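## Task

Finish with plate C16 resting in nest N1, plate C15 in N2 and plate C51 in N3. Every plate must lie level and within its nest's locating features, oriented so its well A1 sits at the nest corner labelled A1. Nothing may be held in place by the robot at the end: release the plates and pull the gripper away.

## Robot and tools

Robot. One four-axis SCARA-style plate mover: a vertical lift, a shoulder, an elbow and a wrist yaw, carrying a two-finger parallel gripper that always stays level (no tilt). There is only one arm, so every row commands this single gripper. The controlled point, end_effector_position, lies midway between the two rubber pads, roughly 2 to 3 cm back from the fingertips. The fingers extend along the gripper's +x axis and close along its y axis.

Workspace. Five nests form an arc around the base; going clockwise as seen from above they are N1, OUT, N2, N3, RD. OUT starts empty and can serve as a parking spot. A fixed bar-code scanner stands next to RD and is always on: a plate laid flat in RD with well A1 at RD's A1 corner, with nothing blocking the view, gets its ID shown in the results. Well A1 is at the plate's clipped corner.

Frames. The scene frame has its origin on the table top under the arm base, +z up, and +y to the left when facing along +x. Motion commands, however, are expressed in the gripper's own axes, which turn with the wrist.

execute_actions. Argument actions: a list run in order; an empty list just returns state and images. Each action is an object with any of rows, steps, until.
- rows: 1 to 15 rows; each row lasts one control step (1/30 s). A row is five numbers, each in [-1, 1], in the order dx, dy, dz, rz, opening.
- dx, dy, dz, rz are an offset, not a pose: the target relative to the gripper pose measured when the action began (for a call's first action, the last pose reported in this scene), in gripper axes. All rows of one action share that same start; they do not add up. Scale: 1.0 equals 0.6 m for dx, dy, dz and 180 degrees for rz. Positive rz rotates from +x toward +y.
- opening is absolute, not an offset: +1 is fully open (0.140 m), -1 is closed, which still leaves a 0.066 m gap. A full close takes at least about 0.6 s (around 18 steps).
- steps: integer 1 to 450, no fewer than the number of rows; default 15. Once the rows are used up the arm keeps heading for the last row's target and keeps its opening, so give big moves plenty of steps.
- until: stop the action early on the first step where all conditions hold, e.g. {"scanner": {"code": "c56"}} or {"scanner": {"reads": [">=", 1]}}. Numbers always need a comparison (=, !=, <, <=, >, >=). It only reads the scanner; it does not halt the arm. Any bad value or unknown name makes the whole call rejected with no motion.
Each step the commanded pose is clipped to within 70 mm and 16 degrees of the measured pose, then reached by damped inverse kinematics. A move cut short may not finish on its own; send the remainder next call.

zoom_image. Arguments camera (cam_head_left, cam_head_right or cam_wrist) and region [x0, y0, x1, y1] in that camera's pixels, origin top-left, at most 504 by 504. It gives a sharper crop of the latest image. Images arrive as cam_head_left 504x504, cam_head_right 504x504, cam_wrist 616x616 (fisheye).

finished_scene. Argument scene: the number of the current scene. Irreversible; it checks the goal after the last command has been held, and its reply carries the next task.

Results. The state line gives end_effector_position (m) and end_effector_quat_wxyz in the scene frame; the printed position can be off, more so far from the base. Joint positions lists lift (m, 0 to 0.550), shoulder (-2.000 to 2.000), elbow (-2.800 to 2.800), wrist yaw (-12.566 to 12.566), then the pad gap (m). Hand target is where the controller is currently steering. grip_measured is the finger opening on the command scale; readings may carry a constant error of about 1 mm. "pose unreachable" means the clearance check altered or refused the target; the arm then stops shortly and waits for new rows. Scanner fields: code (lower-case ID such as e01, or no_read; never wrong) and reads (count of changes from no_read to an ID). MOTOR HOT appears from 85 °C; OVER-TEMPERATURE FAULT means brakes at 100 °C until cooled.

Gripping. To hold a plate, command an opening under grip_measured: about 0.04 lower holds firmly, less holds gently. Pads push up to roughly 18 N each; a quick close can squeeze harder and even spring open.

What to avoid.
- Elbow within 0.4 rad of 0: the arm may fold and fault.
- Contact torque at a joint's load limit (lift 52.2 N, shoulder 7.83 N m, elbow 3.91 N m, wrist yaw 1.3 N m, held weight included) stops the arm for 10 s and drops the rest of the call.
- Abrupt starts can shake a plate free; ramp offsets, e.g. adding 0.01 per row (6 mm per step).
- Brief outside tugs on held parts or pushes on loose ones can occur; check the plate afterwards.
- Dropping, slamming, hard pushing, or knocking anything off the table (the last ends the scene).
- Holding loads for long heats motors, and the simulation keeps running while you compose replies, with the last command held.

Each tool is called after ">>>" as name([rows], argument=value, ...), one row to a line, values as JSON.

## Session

>>> execute_actions(actions=[])

Scene clock: 0.00 s.
end_effector_position=(+0.3554, -0.1328, +0.3262) grip_measured=+1.00 end_effector_quat_wxyz=(+0.180, -0.000, -0.000, +0.984)
Joint positions: [ 0.321  0.197  1.528 -5.228  0.14 ]
Hand target: +0.355, -0.133, +0.326; +0.180, -0.000, -0.000, +0.984
scanner: code=no_read reads=0

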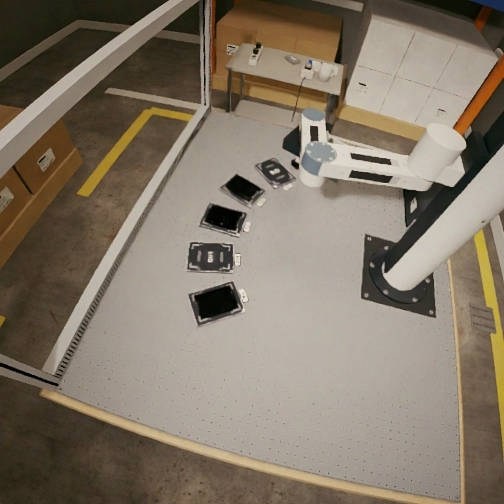

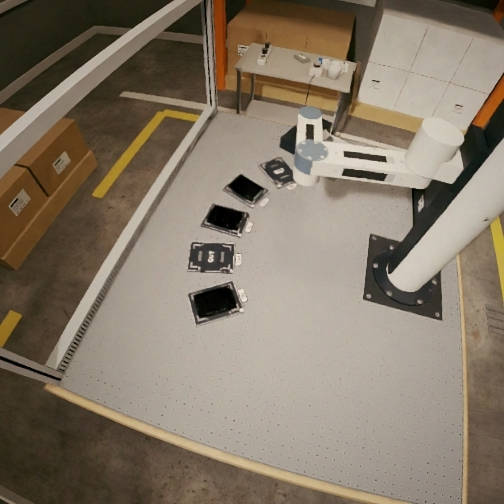

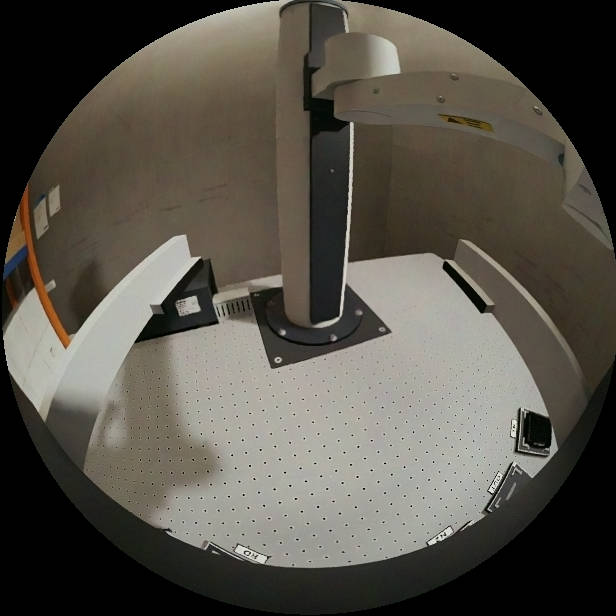

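>>> execute_actions([
  {"rows":[[-0.269,-0.16,-0.3,-0.963,1]],"steps":70},
])

>>> zoom_image(camera="cam_wrist", region=[160, 240, 480, 400])

Scene clock: 4.37 s.
end_effector_position=(+0.5404, -0.1002, +0.1462) grip_measured=+1.00 end_effector_quat_wxyz=(+0.992, -0.000, -0.000, -0.123)
Joint positions: [ 0.141  0.669  0.943 -8.141  0.14 ]
Hand target: +0.540, -0.100, +0.146; +0.992, -0.000, -0.000, -0.123
Off the commanded pose: 0.000 m, 0 deg.
scanner: code=no_read reads=0

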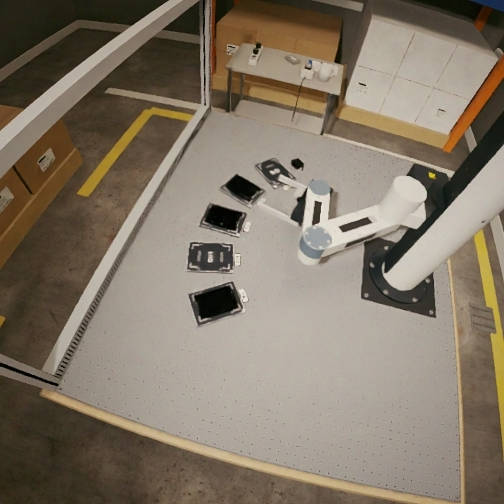

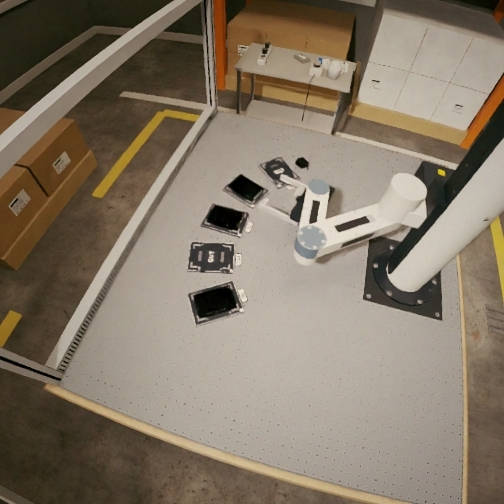

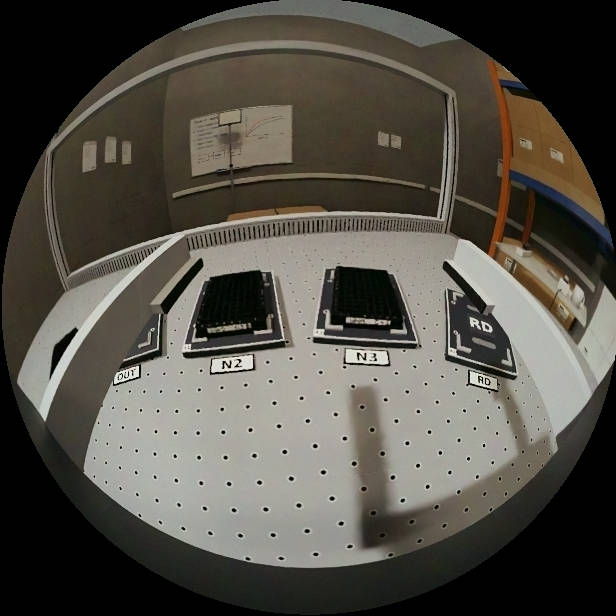

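Region (160, 240, 480, 400) of cam_wrist's 616x616 image, scaled by 1.575, with more detail than that image has.

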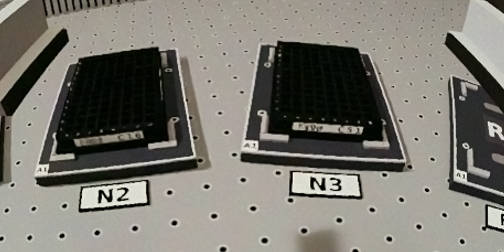

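>>> zoom_image(camera="cam_wrist", region=[300, 255, 430, 365])

>>> zoom_image(camera="cam_wrist", region=[170, 260, 300, 370])

Region (300, 255, 430, 365) of cam_wrist's 616x616 image, scaled by 3.877, with more detail than that image has; it fills the top 426 rows of this view, and the rest is white.

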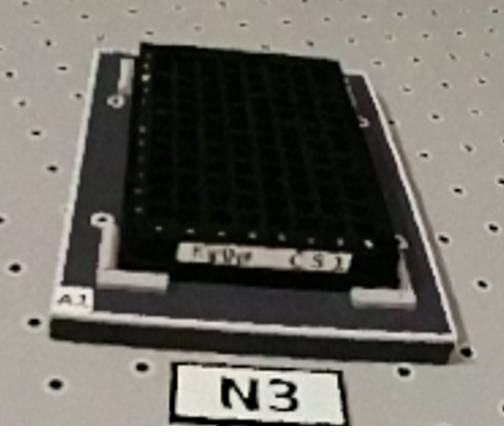

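Region (170, 260, 300, 370) of cam_wrist's 616x616 image, scaled by 3.877, with more detail than that image has; it fills the top 426 rows of this view, and the rest is white.

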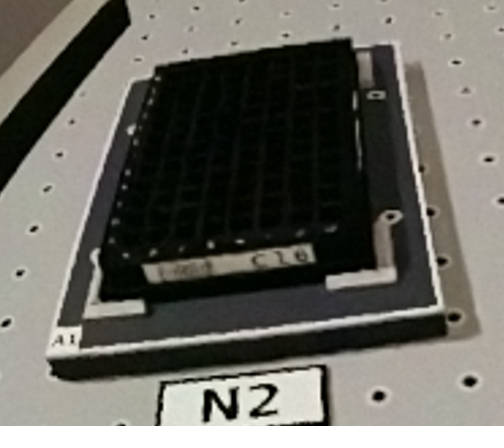

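>>> execute_actions([
  {"rows":[[0.26,0.183,-0.1337,0.055,-0.25]],"steps":35},
])

Scene clock: 9.07 s.
end_effector_position=(+0.7184, -0.0316, +0.0659) grip_measured=-0.25 end_effector_quat_wxyz=(+0.999, -0.000, -0.000, -0.036)
Joint positions: [ 0.061  0.567  1.777 -8.699  0.094]
Hand target: +0.718, -0.032, +0.066; +0.999, -0.000, -0.000, -0.036
Off the commanded pose: 0.000 m, 0 deg.
scanner: code=no_read reads=0

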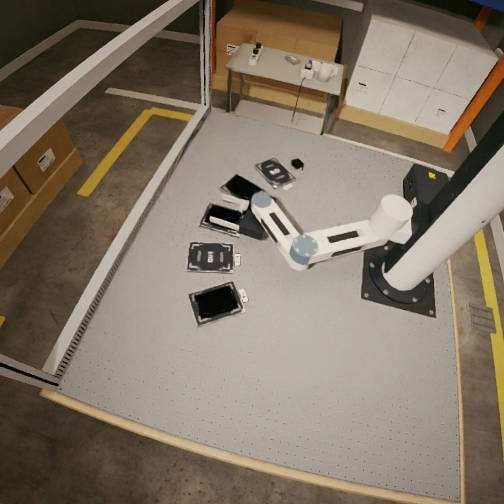

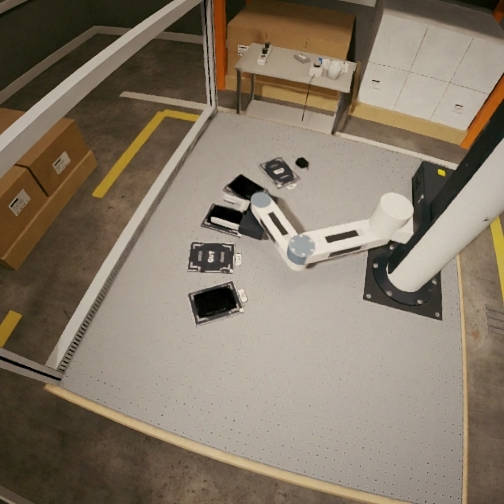

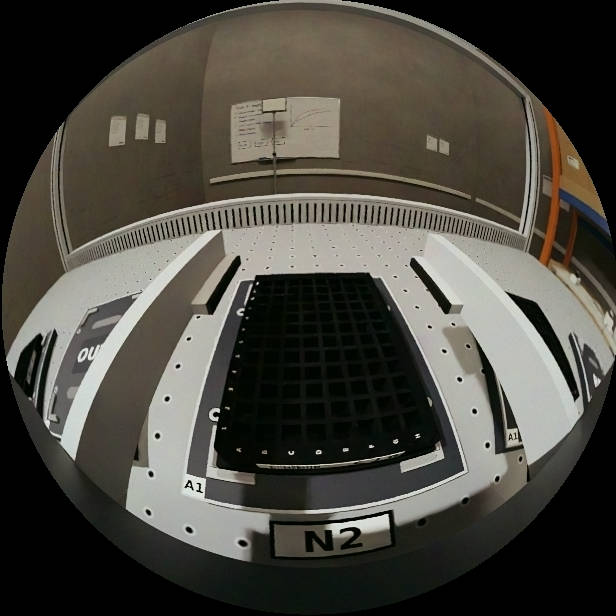

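>>> execute_actions([
  {"rows":[[-0.003,0.0065,-0.01,0.01,-0.25]],"steps":10},
  {"rows":[[0,0,-0.02,0,-0.25],[0,0,-0.043,0,-0.25]],"steps":16},
])

Scene clock: 11.57 s.
end_effector_position=(+0.7169, -0.0276, +0.0340) grip_measured=-0.25 end_effector_quat_wxyz=(+1.000, -0.000, -0.000, -0.021)
Joint positions: [ 0.029  0.57   1.766 -8.661  0.094]
Hand target: +0.717, -0.028, +0.034; +1.000, -0.000, -0.000, -0.021
Off the commanded pose: 0.000 m, 0 deg.
scanner: code=no_read reads=0

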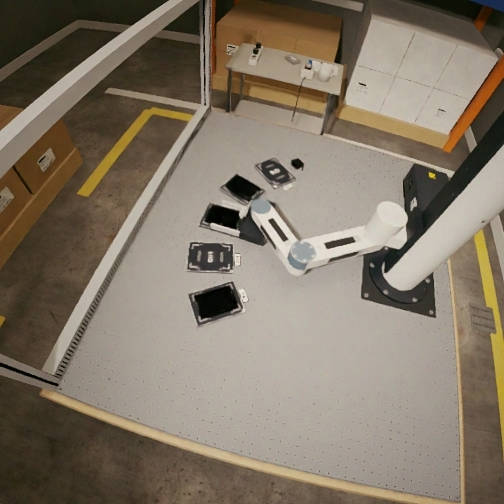

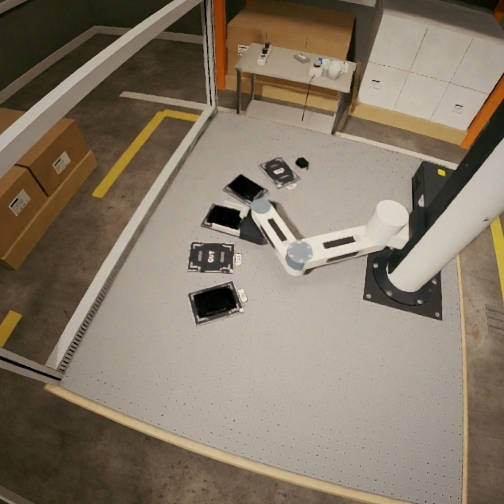

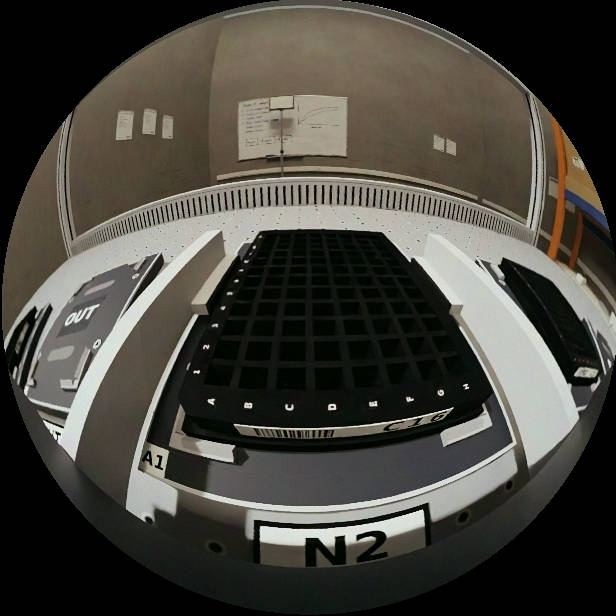

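>>> execute_actions([
  {"rows":[[0,0.0008,-0.007,0,-0.33]],"steps":10},
  {"rows":[[0,0,0,0,-0.35],[0,0,0,0,-0.37],[0,0,0,0,-0.39],[0,0,0,0,-0.41],[0,0,0,0,-0.43],[0,0,0,0,-0.45],[0,0,0,0,-0.47],[0,0,0,0,-0.49],[0,0,0,0,-0.51],[0,0,0,0,-0.54]],"steps":17},
])

Scene clock: 15.90 s.
end_effector_position=(+0.7169, -0.0269, +0.0298) grip_measured=-0.46 end_effector_quat_wxyz=(+1.000, -0.000, -0.000, -0.020)
Joint positions: [ 0.025  0.572  1.766 -8.661  0.086]
Hand target: +0.717, -0.027, +0.030; +1.000, -0.000, -0.000, -0.021
Off the commanded pose: 0.000 m, 0 deg.
scanner: code=no_read reads=0

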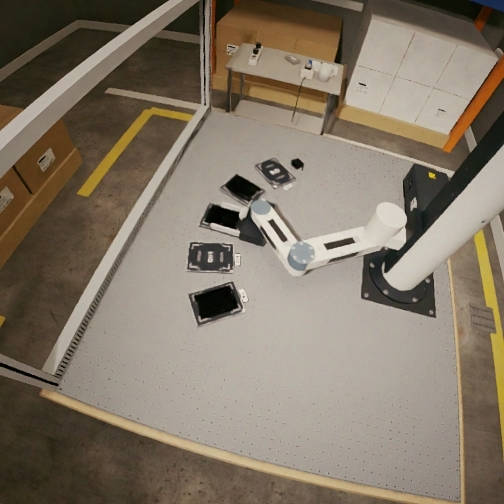

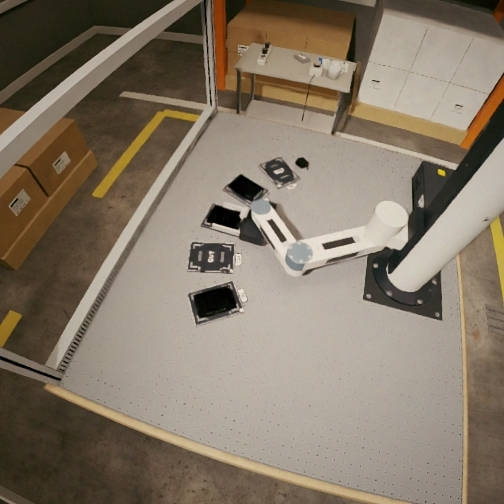

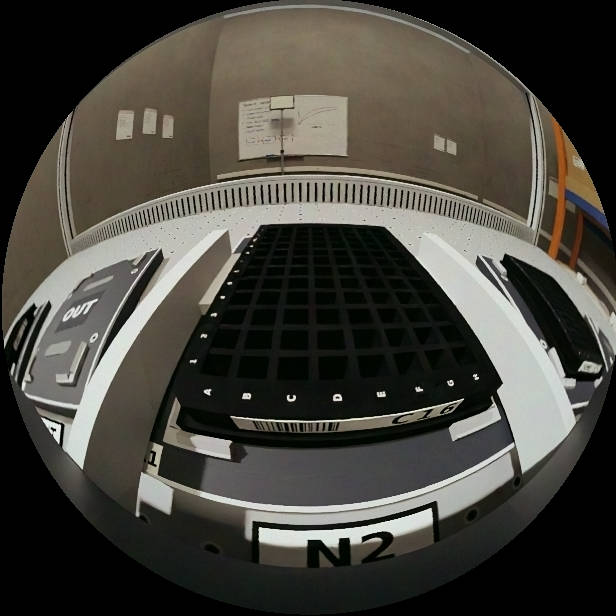

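>>> execute_actions([
  {"rows":[[0,0,0.004,0,-0.52],[0,0,0.01,0,-0.52],[0,0,0.02,0,-0.52]],"steps":13},
])

>>> execute_actions([
  {"rows":[[0,0.008,0,0.003,-0.52],[0,0.02,0,0.008,-0.52],[0,0.04,0,0.015,-0.52],[0,0.06,0,0.022,-0.52],[0,0.09,0,0.032,-0.52],[-0.005,0.12,0,0.042,-0.52],[-0.01,0.16,0,0.055,-0.52],[-0.015,0.2,0,0.07,-0.52],[-0.02,0.28,0,0.097,-0.52]],"steps":34},
])

Scene clock: 19.03 s.
end_effector_position=(+0.7169, -0.0269, +0.0418) grip_measured=-0.46 end_effector_quat_wxyz=(+1.000, -0.000, -0.000, -0.020)
Joint positions: [ 0.037  0.572  1.766 -8.661  0.086]
Hand target: +0.717, -0.027, +0.042; +1.000, -0.000, -0.000, -0.020
Off the commanded pose: 0.000 m, 0 deg.
scanner: code=no_read reads=0

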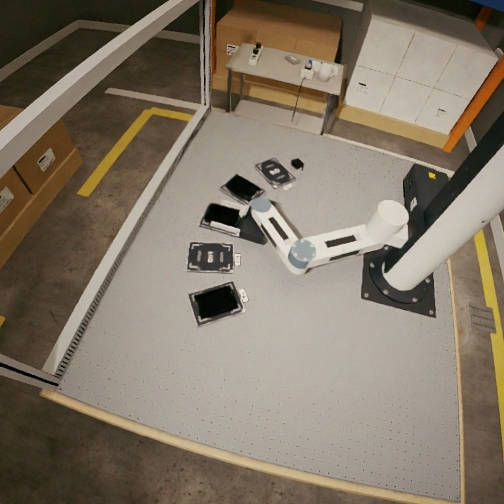

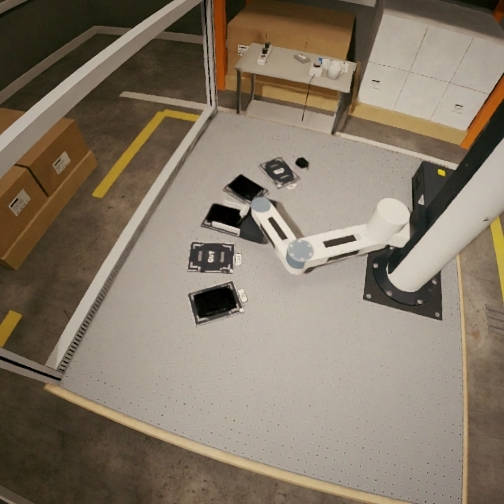

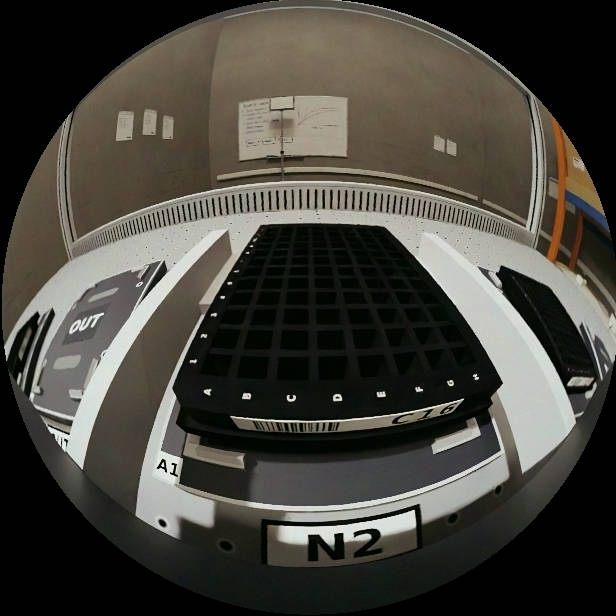

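Scene clock: 20.17 s.
end_effector_position=(+0.7116, +0.1415, +0.0418) grip_measured=-0.46 end_effector_quat_wxyz=(+0.991, -0.000, -0.000, +0.132)
Joint positions: [ 0.037  0.846  1.844 -8.708  0.086]
Hand target: +0.712, +0.141, +0.042; +0.991, -0.000, -0.000, +0.132
Off the commanded pose: 0.000 m, 0 deg.
scanner: code=no_read reads=0

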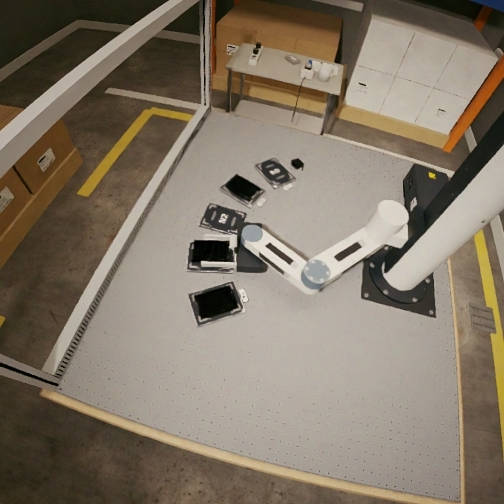

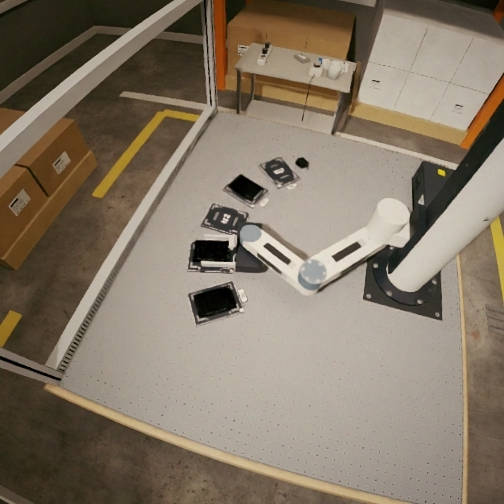

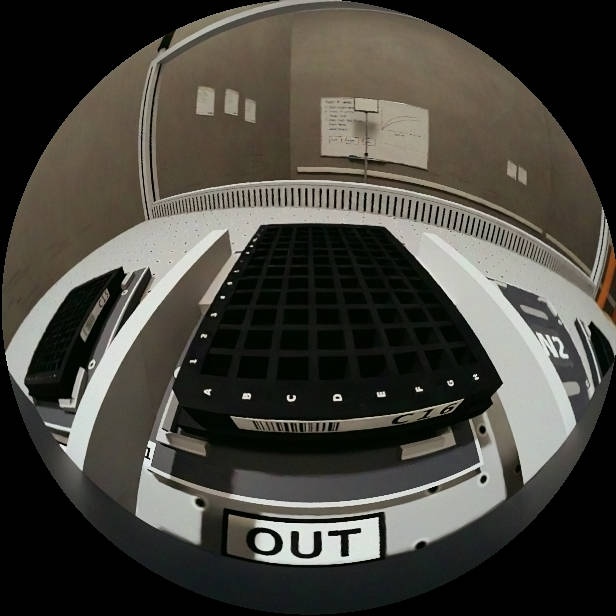

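>>> execute_actions([
  {"rows":[[0.002,0.009,0,0,-0.52],[0.004,0.019,0,0,-0.52]],"steps":15},
])

Scene clock: 21.47 s.
end_effector_position=(+0.7109, +0.1533, +0.0418) grip_measured=-0.46 end_effector_quat_wxyz=(+0.991, -0.000, -0.000, +0.132)
Joint positions: [ 0.037  0.867  1.859 -8.744  0.086]
Hand target: +0.711, +0.153, +0.042; +0.991, -0.000, -0.000, +0.132
Off the commanded pose: 0.000 m, 0 deg.
scanner: code=no_read reads=0

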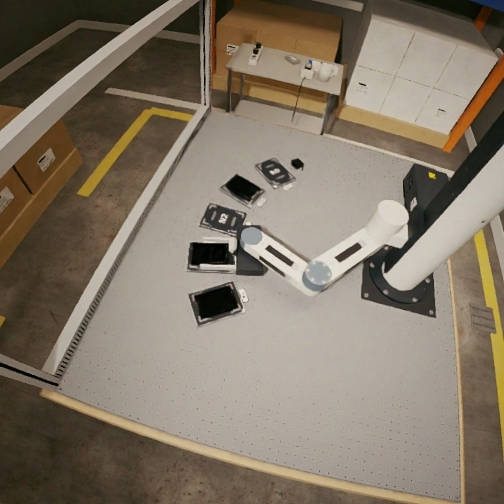

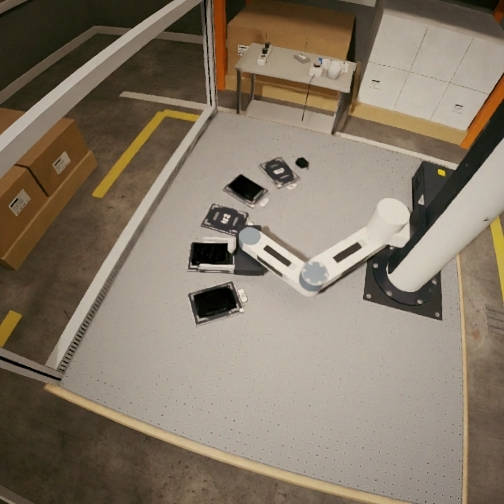

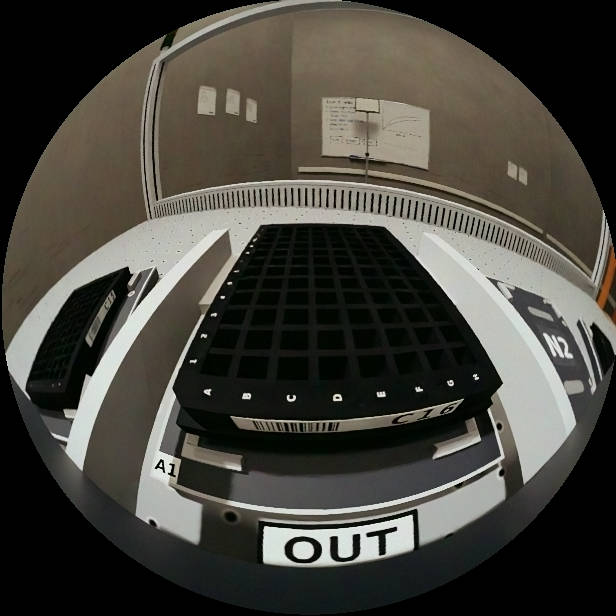

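>>> execute_actions([
  {"rows":[[-0.0022,-0.0012,0,-0.0055,-0.52]],"steps":12},
])

Scene clock: 23.17 s.
end_effector_position=(+0.7098, +0.1524, +0.0418) grip_measured=-0.46 end_effector_quat_wxyz=(+0.992, -0.000, -0.000, +0.124)
Joint positions: [ 0.037  0.875  1.851 -8.761  0.086]
Hand target: +0.710, +0.152, +0.042; +0.992, -0.000, -0.000, +0.124
Off the commanded pose: 0.000 m, 0 deg.
scanner: code=no_read reads=0

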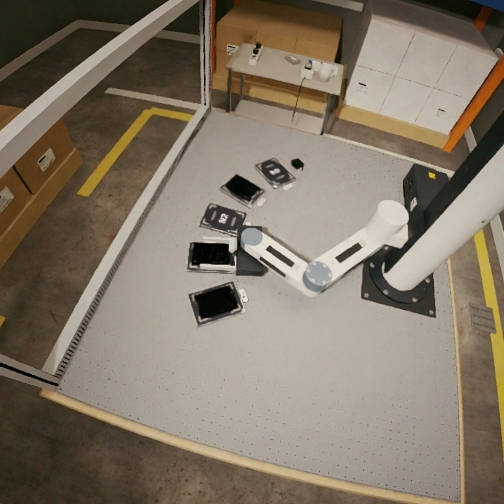

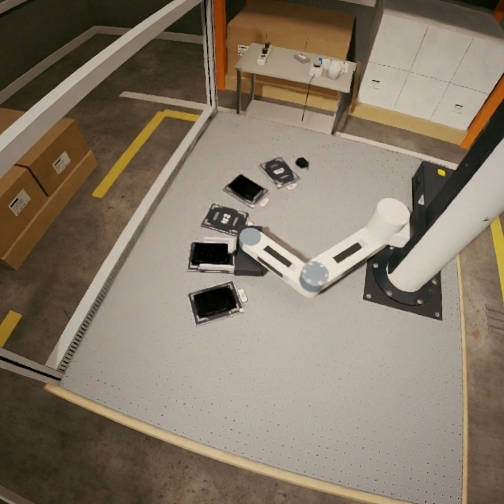

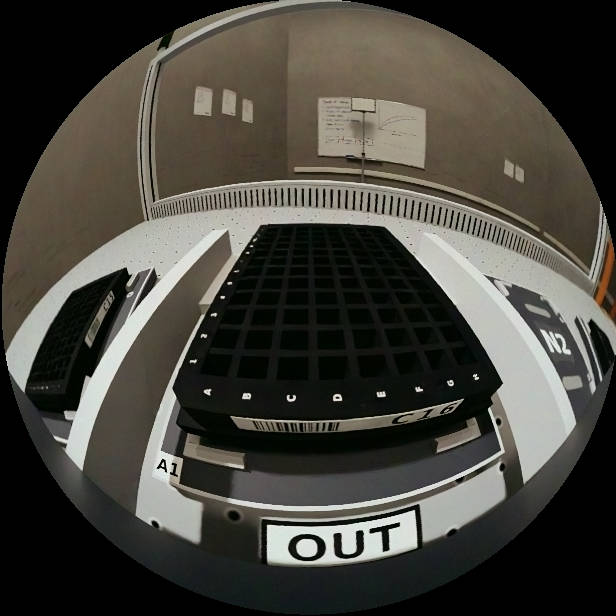

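>>> execute_actions([
  {"rows":[[0,-0.0007,-0.002,0,-0.52],[0,-0.0007,-0.004,0,-0.52],[0,-0.0007,-0.006,0,-0.52],[0,-0.0007,-0.008,0,-0.52],[0,-0.0007,-0.01,0,-0.52],[0,-0.0007,-0.012,0,-0.52],[0,-0.0007,-0.014,0,-0.52],[0,-0.0007,-0.016,0,-0.52],[0,-0.0007,-0.018,0,-0.52],[0,-0.0007,-0.019,0,-0.52]],"steps":18},
  {"rows":[[0,0,0,0,-0.25]],"steps":8},
])

>>> execute_actions([
  {"rows":[[0,0,0.03,0,-0.25]],"steps":12},
  {"rows":[[-0.05,0.29,-0.009,0.105,-0.25]],"steps":30},
])

Scene clock: 27.80 s.
end_effector_position=(+0.7099, +0.1523, +0.0303) grip_measured=-0.25 end_effector_quat_wxyz=(+0.992, -0.000, -0.000, +0.124)
Joint positions: [ 0.025  0.874  1.851 -8.759  0.094]
Hand target: +0.710, +0.152, +0.030; +0.992, -0.000, -0.000, +0.124
Off the commanded pose: 0.000 m, 0 deg.
scanner: code=no_read reads=0

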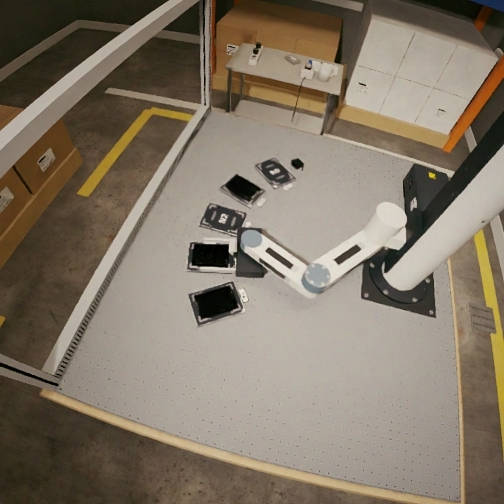

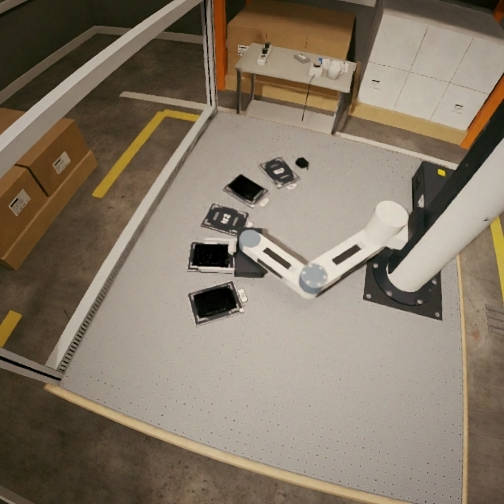

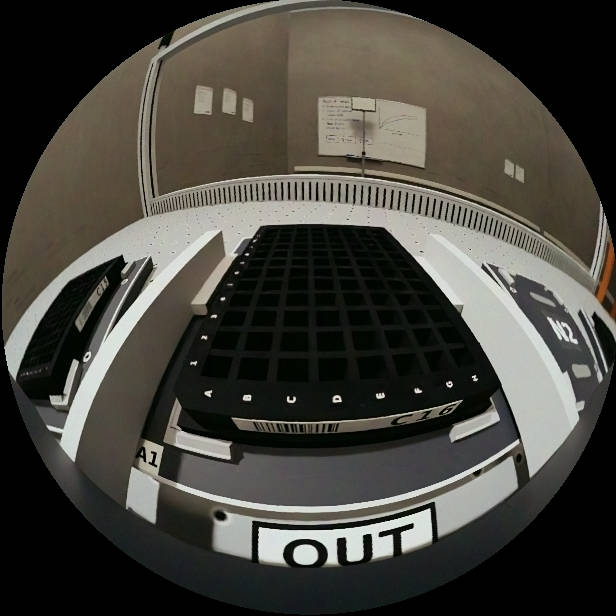

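Scene clock: 29.20 s.
end_effector_position=(+0.6377, +0.3136, +0.0430) grip_measured=-0.25 end_effector_quat_wxyz=(+0.958, -0.000, -0.000, +0.286)
Joint positions: [ 0.038  1.18   1.869 -8.753  0.094]
Hand target: +0.638, +0.313, +0.043; +0.958, -0.000, -0.000, +0.286
Off the commanded pose: 0.000 m, 0 deg.
scanner: code=no_read reads=0

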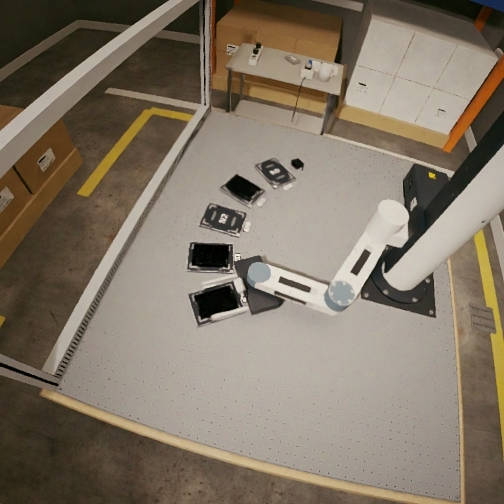

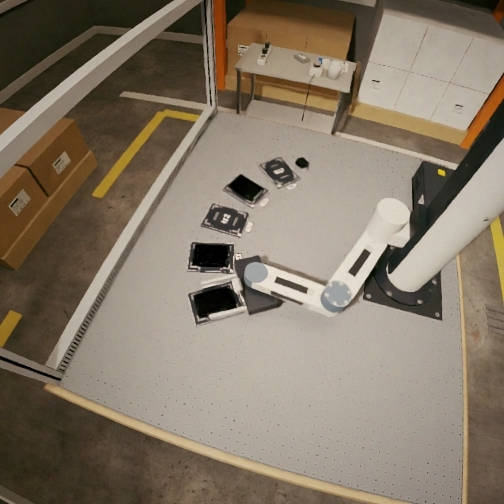

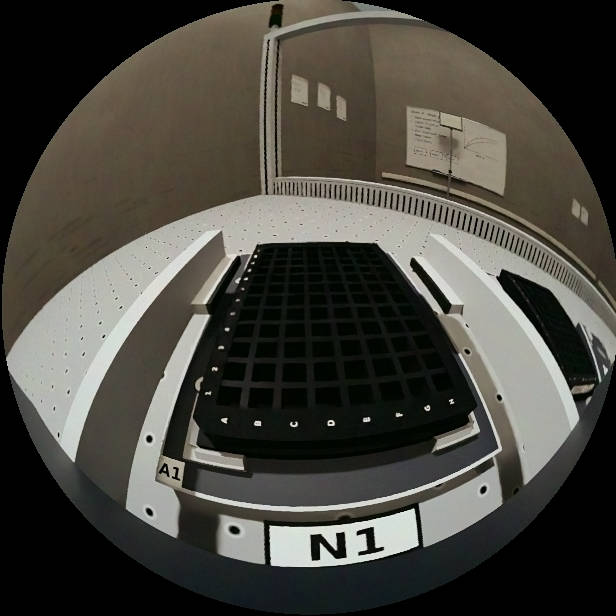

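>>> execute_actions([
  {"rows":[[0,0.0025,0,0.007,-0.25]],"steps":8},
  {"rows":[[0,0,-0.01,0,-0.28],[0,0,-0.022,0,-0.3]],"steps":14},
])

Scene clock: 31.30 s.
end_effector_position=(+0.6369, +0.3148, +0.0297) grip_measured=-0.30 end_effector_quat_wxyz=(+0.955, -0.000, -0.000, +0.296)
Joint positions: [ 0.025  1.176  1.869 -8.727  0.092]
Hand target: +0.637, +0.315, +0.030; +0.955, -0.000, -0.000, +0.296
Off the commanded pose: 0.000 m, 0 deg.
scanner: code=no_read reads=0

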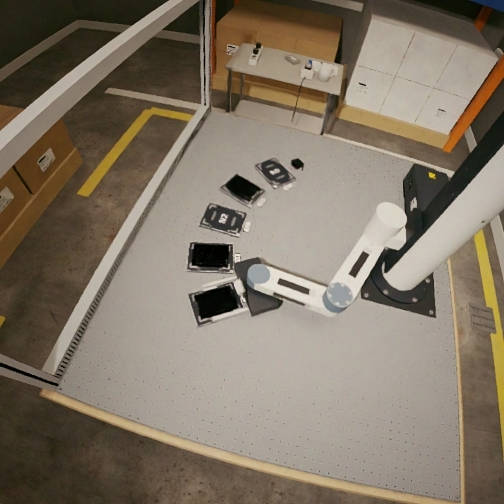

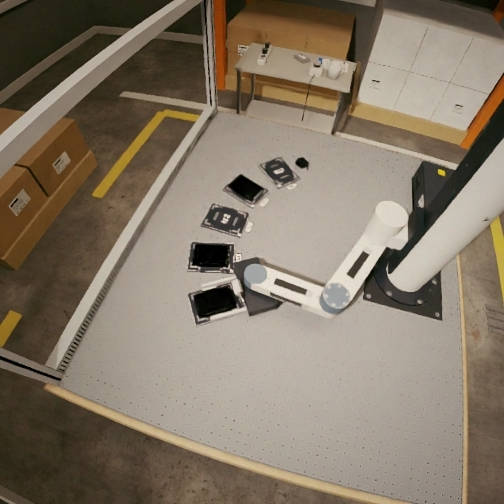

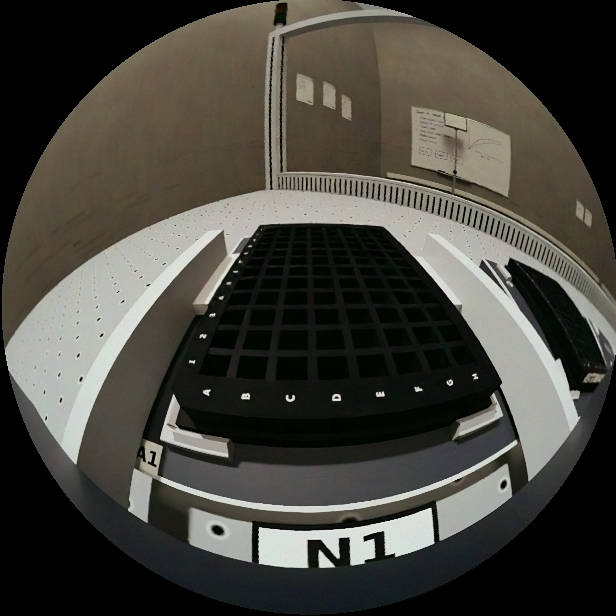

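>>> execute_actions([
  {"rows":[[0,0.0006,0,0.001,-0.33],[0,0.0006,0,0.001,-0.36],[0,0.0006,0,0.001,-0.39],[0,0.0006,0,0.001,-0.41],[0,0.0006,0,0.001,-0.43],[0,0.0006,0,0.001,-0.45],[0,0.0006,0,0.001,-0.47],[0,0.0006,0,0.001,-0.49],[0,0.0006,0,0.001,-0.52]],"steps":16},
  {"rows":[[0,0,0.004,0,-0.52],[0,0,0.01,0,-0.52],[0,0,0.02,0,-0.52],[0,0,0.03,0,-0.52],[0,0,0.04,0,-0.52],[0,0,0.05,0,-0.52],[0,0,0.06,0,-0.52]],"steps":18},
  {"rows":[[-0.002,-0.008,0,-0.003,-0.52],[-0.006,-0.02,0,-0.008,-0.52],[-0.012,-0.04,0,-0.015,-0.52],[-0.018,-0.06,0,-0.025,-0.52],[-0.027,-0.09,0,-0.035,-0.52],[-0.036,-0.12,0,-0.05,-0.52],[-0.048,-0.16,0,-0.065,-0.52],[-0.06,-0.2,0,-0.08,-0.52],[-0.2137,-0.545,0,-0.205,-0.52]],"steps":48},
  {"rows":[[0,0,-0.01,0,-0.52],[0,0,-0.02,0,-0.52],[0,0,-0.03,0,-0.52],[0,0,-0.04,0,-0.52]],"steps":15},
])

Scene clock: 39.30 s.
end_effector_position=(+0.7172, -0.0268, +0.0417) grip_measured=-0.46 end_effector_quat_wxyz=(+1.000, -0.000, -0.000, -0.020)
Joint positions: [ 0.037  0.571  1.768 -8.661  0.086]
Hand target: +0.717, -0.027, +0.042; +1.000, -0.000, -0.000, -0.020
Off the commanded pose: 0.000 m, 0 deg.
scanner: code=no_read reads=0

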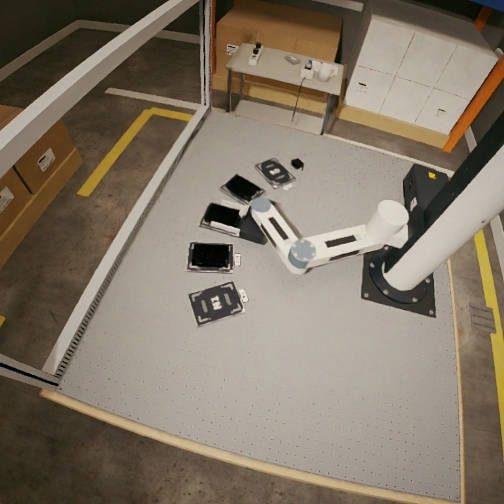

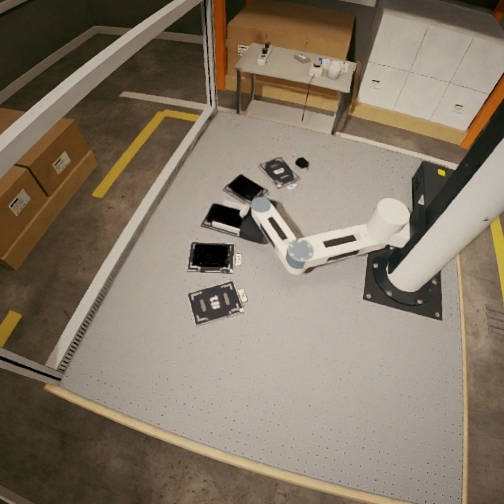

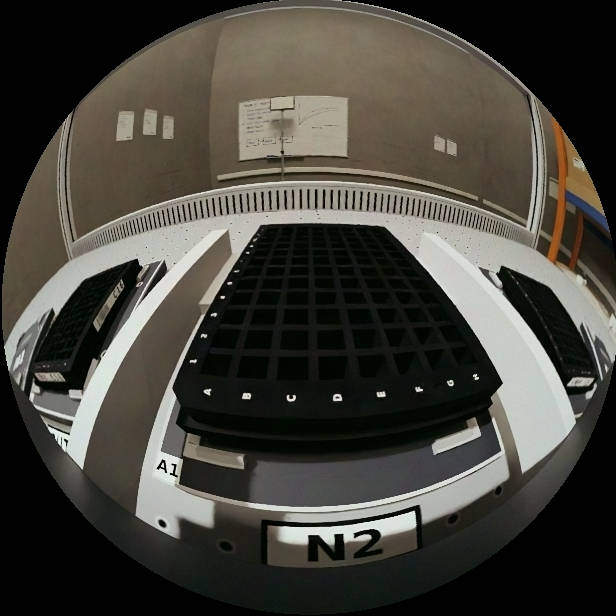

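>>> execute_actions([
  {"rows":[[-0.0005,0,-0.002,0,-0.52],[-0.0005,0,-0.004,0,-0.52],[-0.0005,0,-0.006,0,-0.52],[-0.0005,0,-0.008,0,-0.52],[-0.0005,0,-0.01,0,-0.52],[-0.0005,0,-0.012,0,-0.52],[-0.0005,0,-0.014,0,-0.52],[-0.0005,0,-0.016,0,-0.52],[-0.0005,0,-0.018,0,-0.52],[-0.0005,0,-0.019,0,-0.52]],"steps":18},
  {"rows":[[0,0,0,0,-0.25]],"steps":8},
])

>>> execute_actions([
  {"rows":[[0,0,0.03,0,-0.25]],"steps":12},
  {"rows":[[-0.0235,0.2983,0,0.0923,-0.25]],"steps":30},
  {"rows":[[0,0,-0.015,0,-0.28],[0,0,-0.031,0,-0.3]],"steps":15},
])

Scene clock: 43.90 s.
end_effector_position=(+0.7169, -0.0269, +0.0302) grip_measured=-0.25 end_effector_quat_wxyz=(+1.000, -0.000, -0.000, -0.020)
Joint positions: [ 0.025  0.572  1.766 -8.66   0.094]
Hand target: +0.717, -0.027, +0.030; +1.000, -0.000, -0.000, -0.020
Off the commanded pose: 0.000 m, 0 deg.
scanner: code=no_read reads=0

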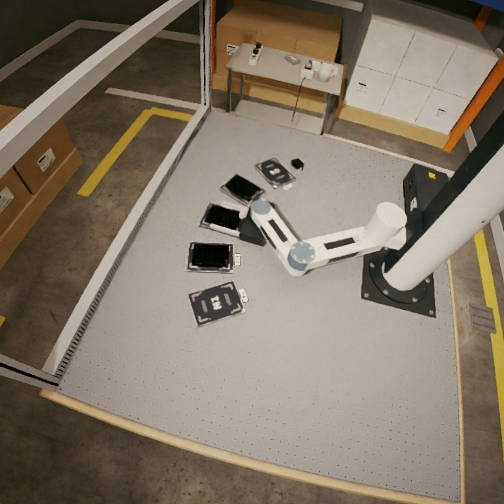

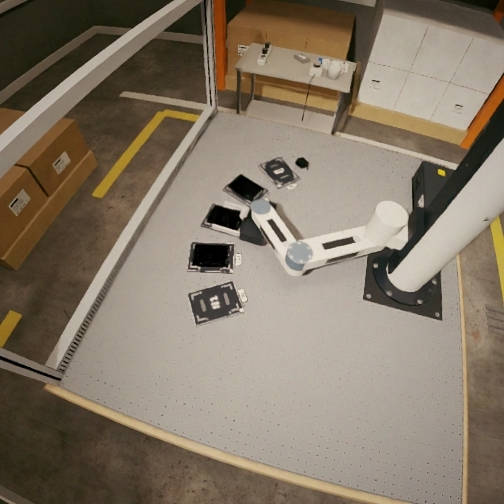

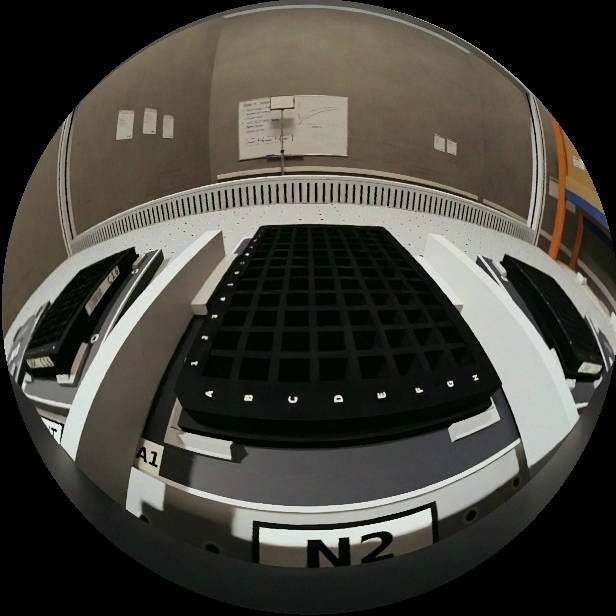

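Scene clock: 45.80 s.
end_effector_position=(+0.7098, +0.1525, +0.0296) grip_measured=-0.30 end_effector_quat_wxyz=(+0.992, -0.000, -0.000, +0.125)
Joint positions: [ 0.025  0.874  1.852 -8.759  0.092]
Hand target: +0.710, +0.152, +0.030; +0.992, -0.000, -0.000, +0.125
Off the commanded pose: 0.000 m, 0 deg.
scanner: code=no_read reads=0

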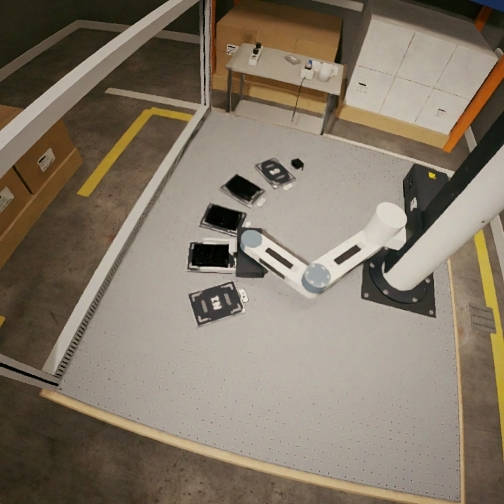

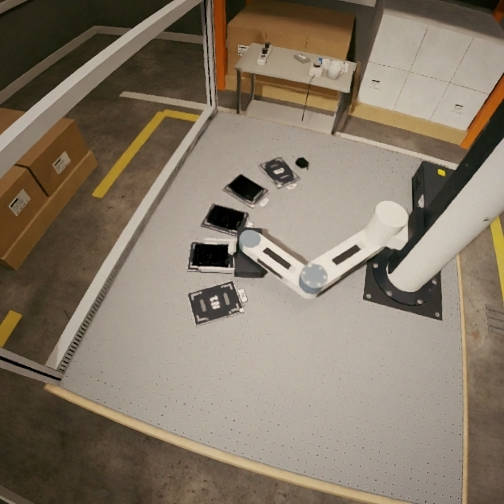

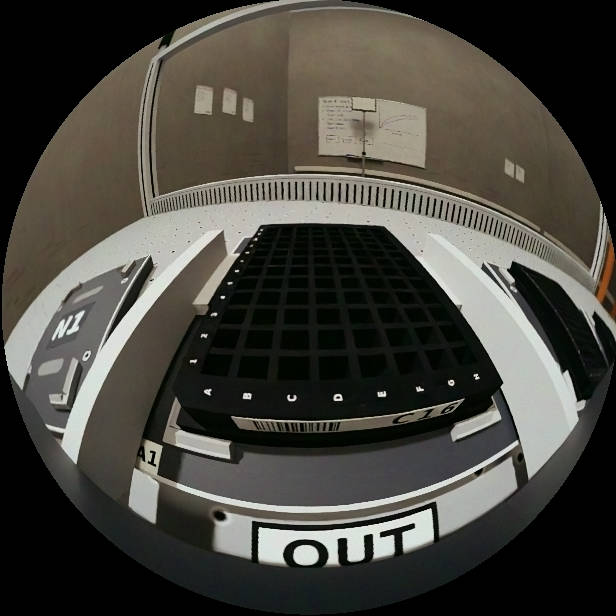

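>>> execute_actions([
  {"rows":[[0,0,0,0,-0.33],[0,0,0,0,-0.36],[0,0,0,0,-0.39],[0,0,0,0,-0.41],[0,0,0,0,-0.43],[0,0,0,0,-0.45],[0,0,0,0,-0.47],[0,0,0,0,-0.49],[0,0,0,0,-0.52]],"steps":16},
  {"rows":[[0,0,0.004,0,-0.52],[0,0,0.01,0,-0.52],[0,0,0.02,0,-0.52]],"steps":13},
  {"rows":[[0,0.008,0,0.003,-0.52],[0,0.02,0,0.008,-0.52],[0,0.04,0,0.015,-0.52],[0,0.06,0,0.022,-0.52],[-0.005,0.09,0,0.032,-0.52],[-0.01,0.12,0,0.042,-0.52],[-0.02,0.16,0,0.055,-0.52],[-0.03,0.2,0,0.07,-0.52],[-0.0508,0.2927,0,0.113,-0.52]],"steps":34},
])

Scene clock: 51.23 s.
end_effector_position=(+0.6367, +0.3152, +0.0417) grip_measured=-0.46 end_effector_quat_wxyz=(+0.954, -0.000, -0.000, +0.298)
Joint positions: [ 0.037  1.176  1.87  -8.723  0.086]
Hand target: +0.637, +0.315, +0.042; +0.955, -0.000, -0.000, +0.298
Off the commanded pose: 0.000 m, 0 deg.
scanner: code=no_read reads=0

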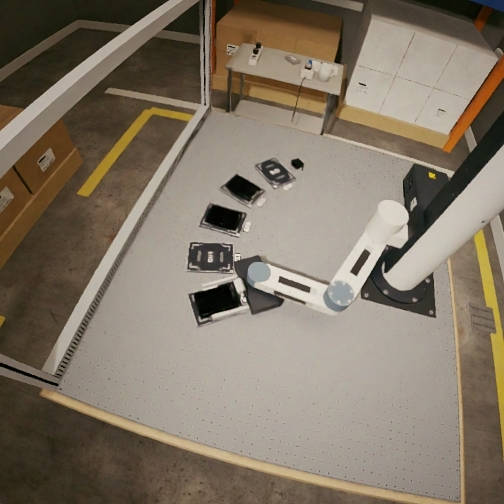

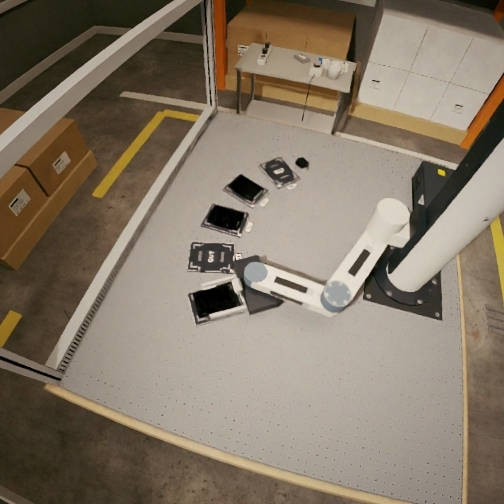

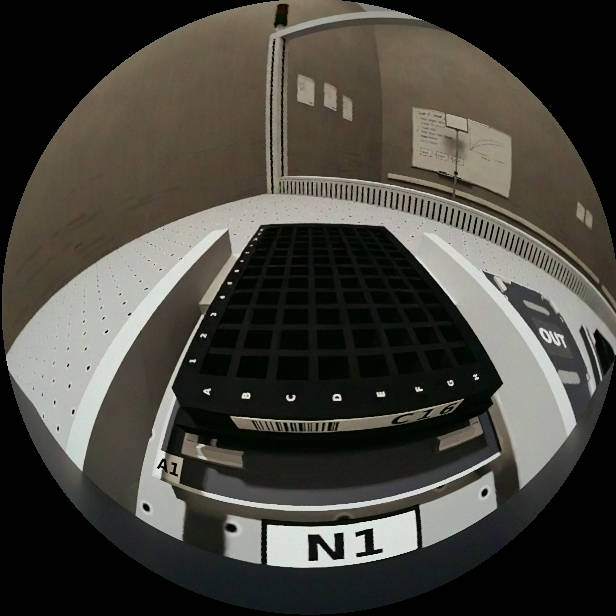

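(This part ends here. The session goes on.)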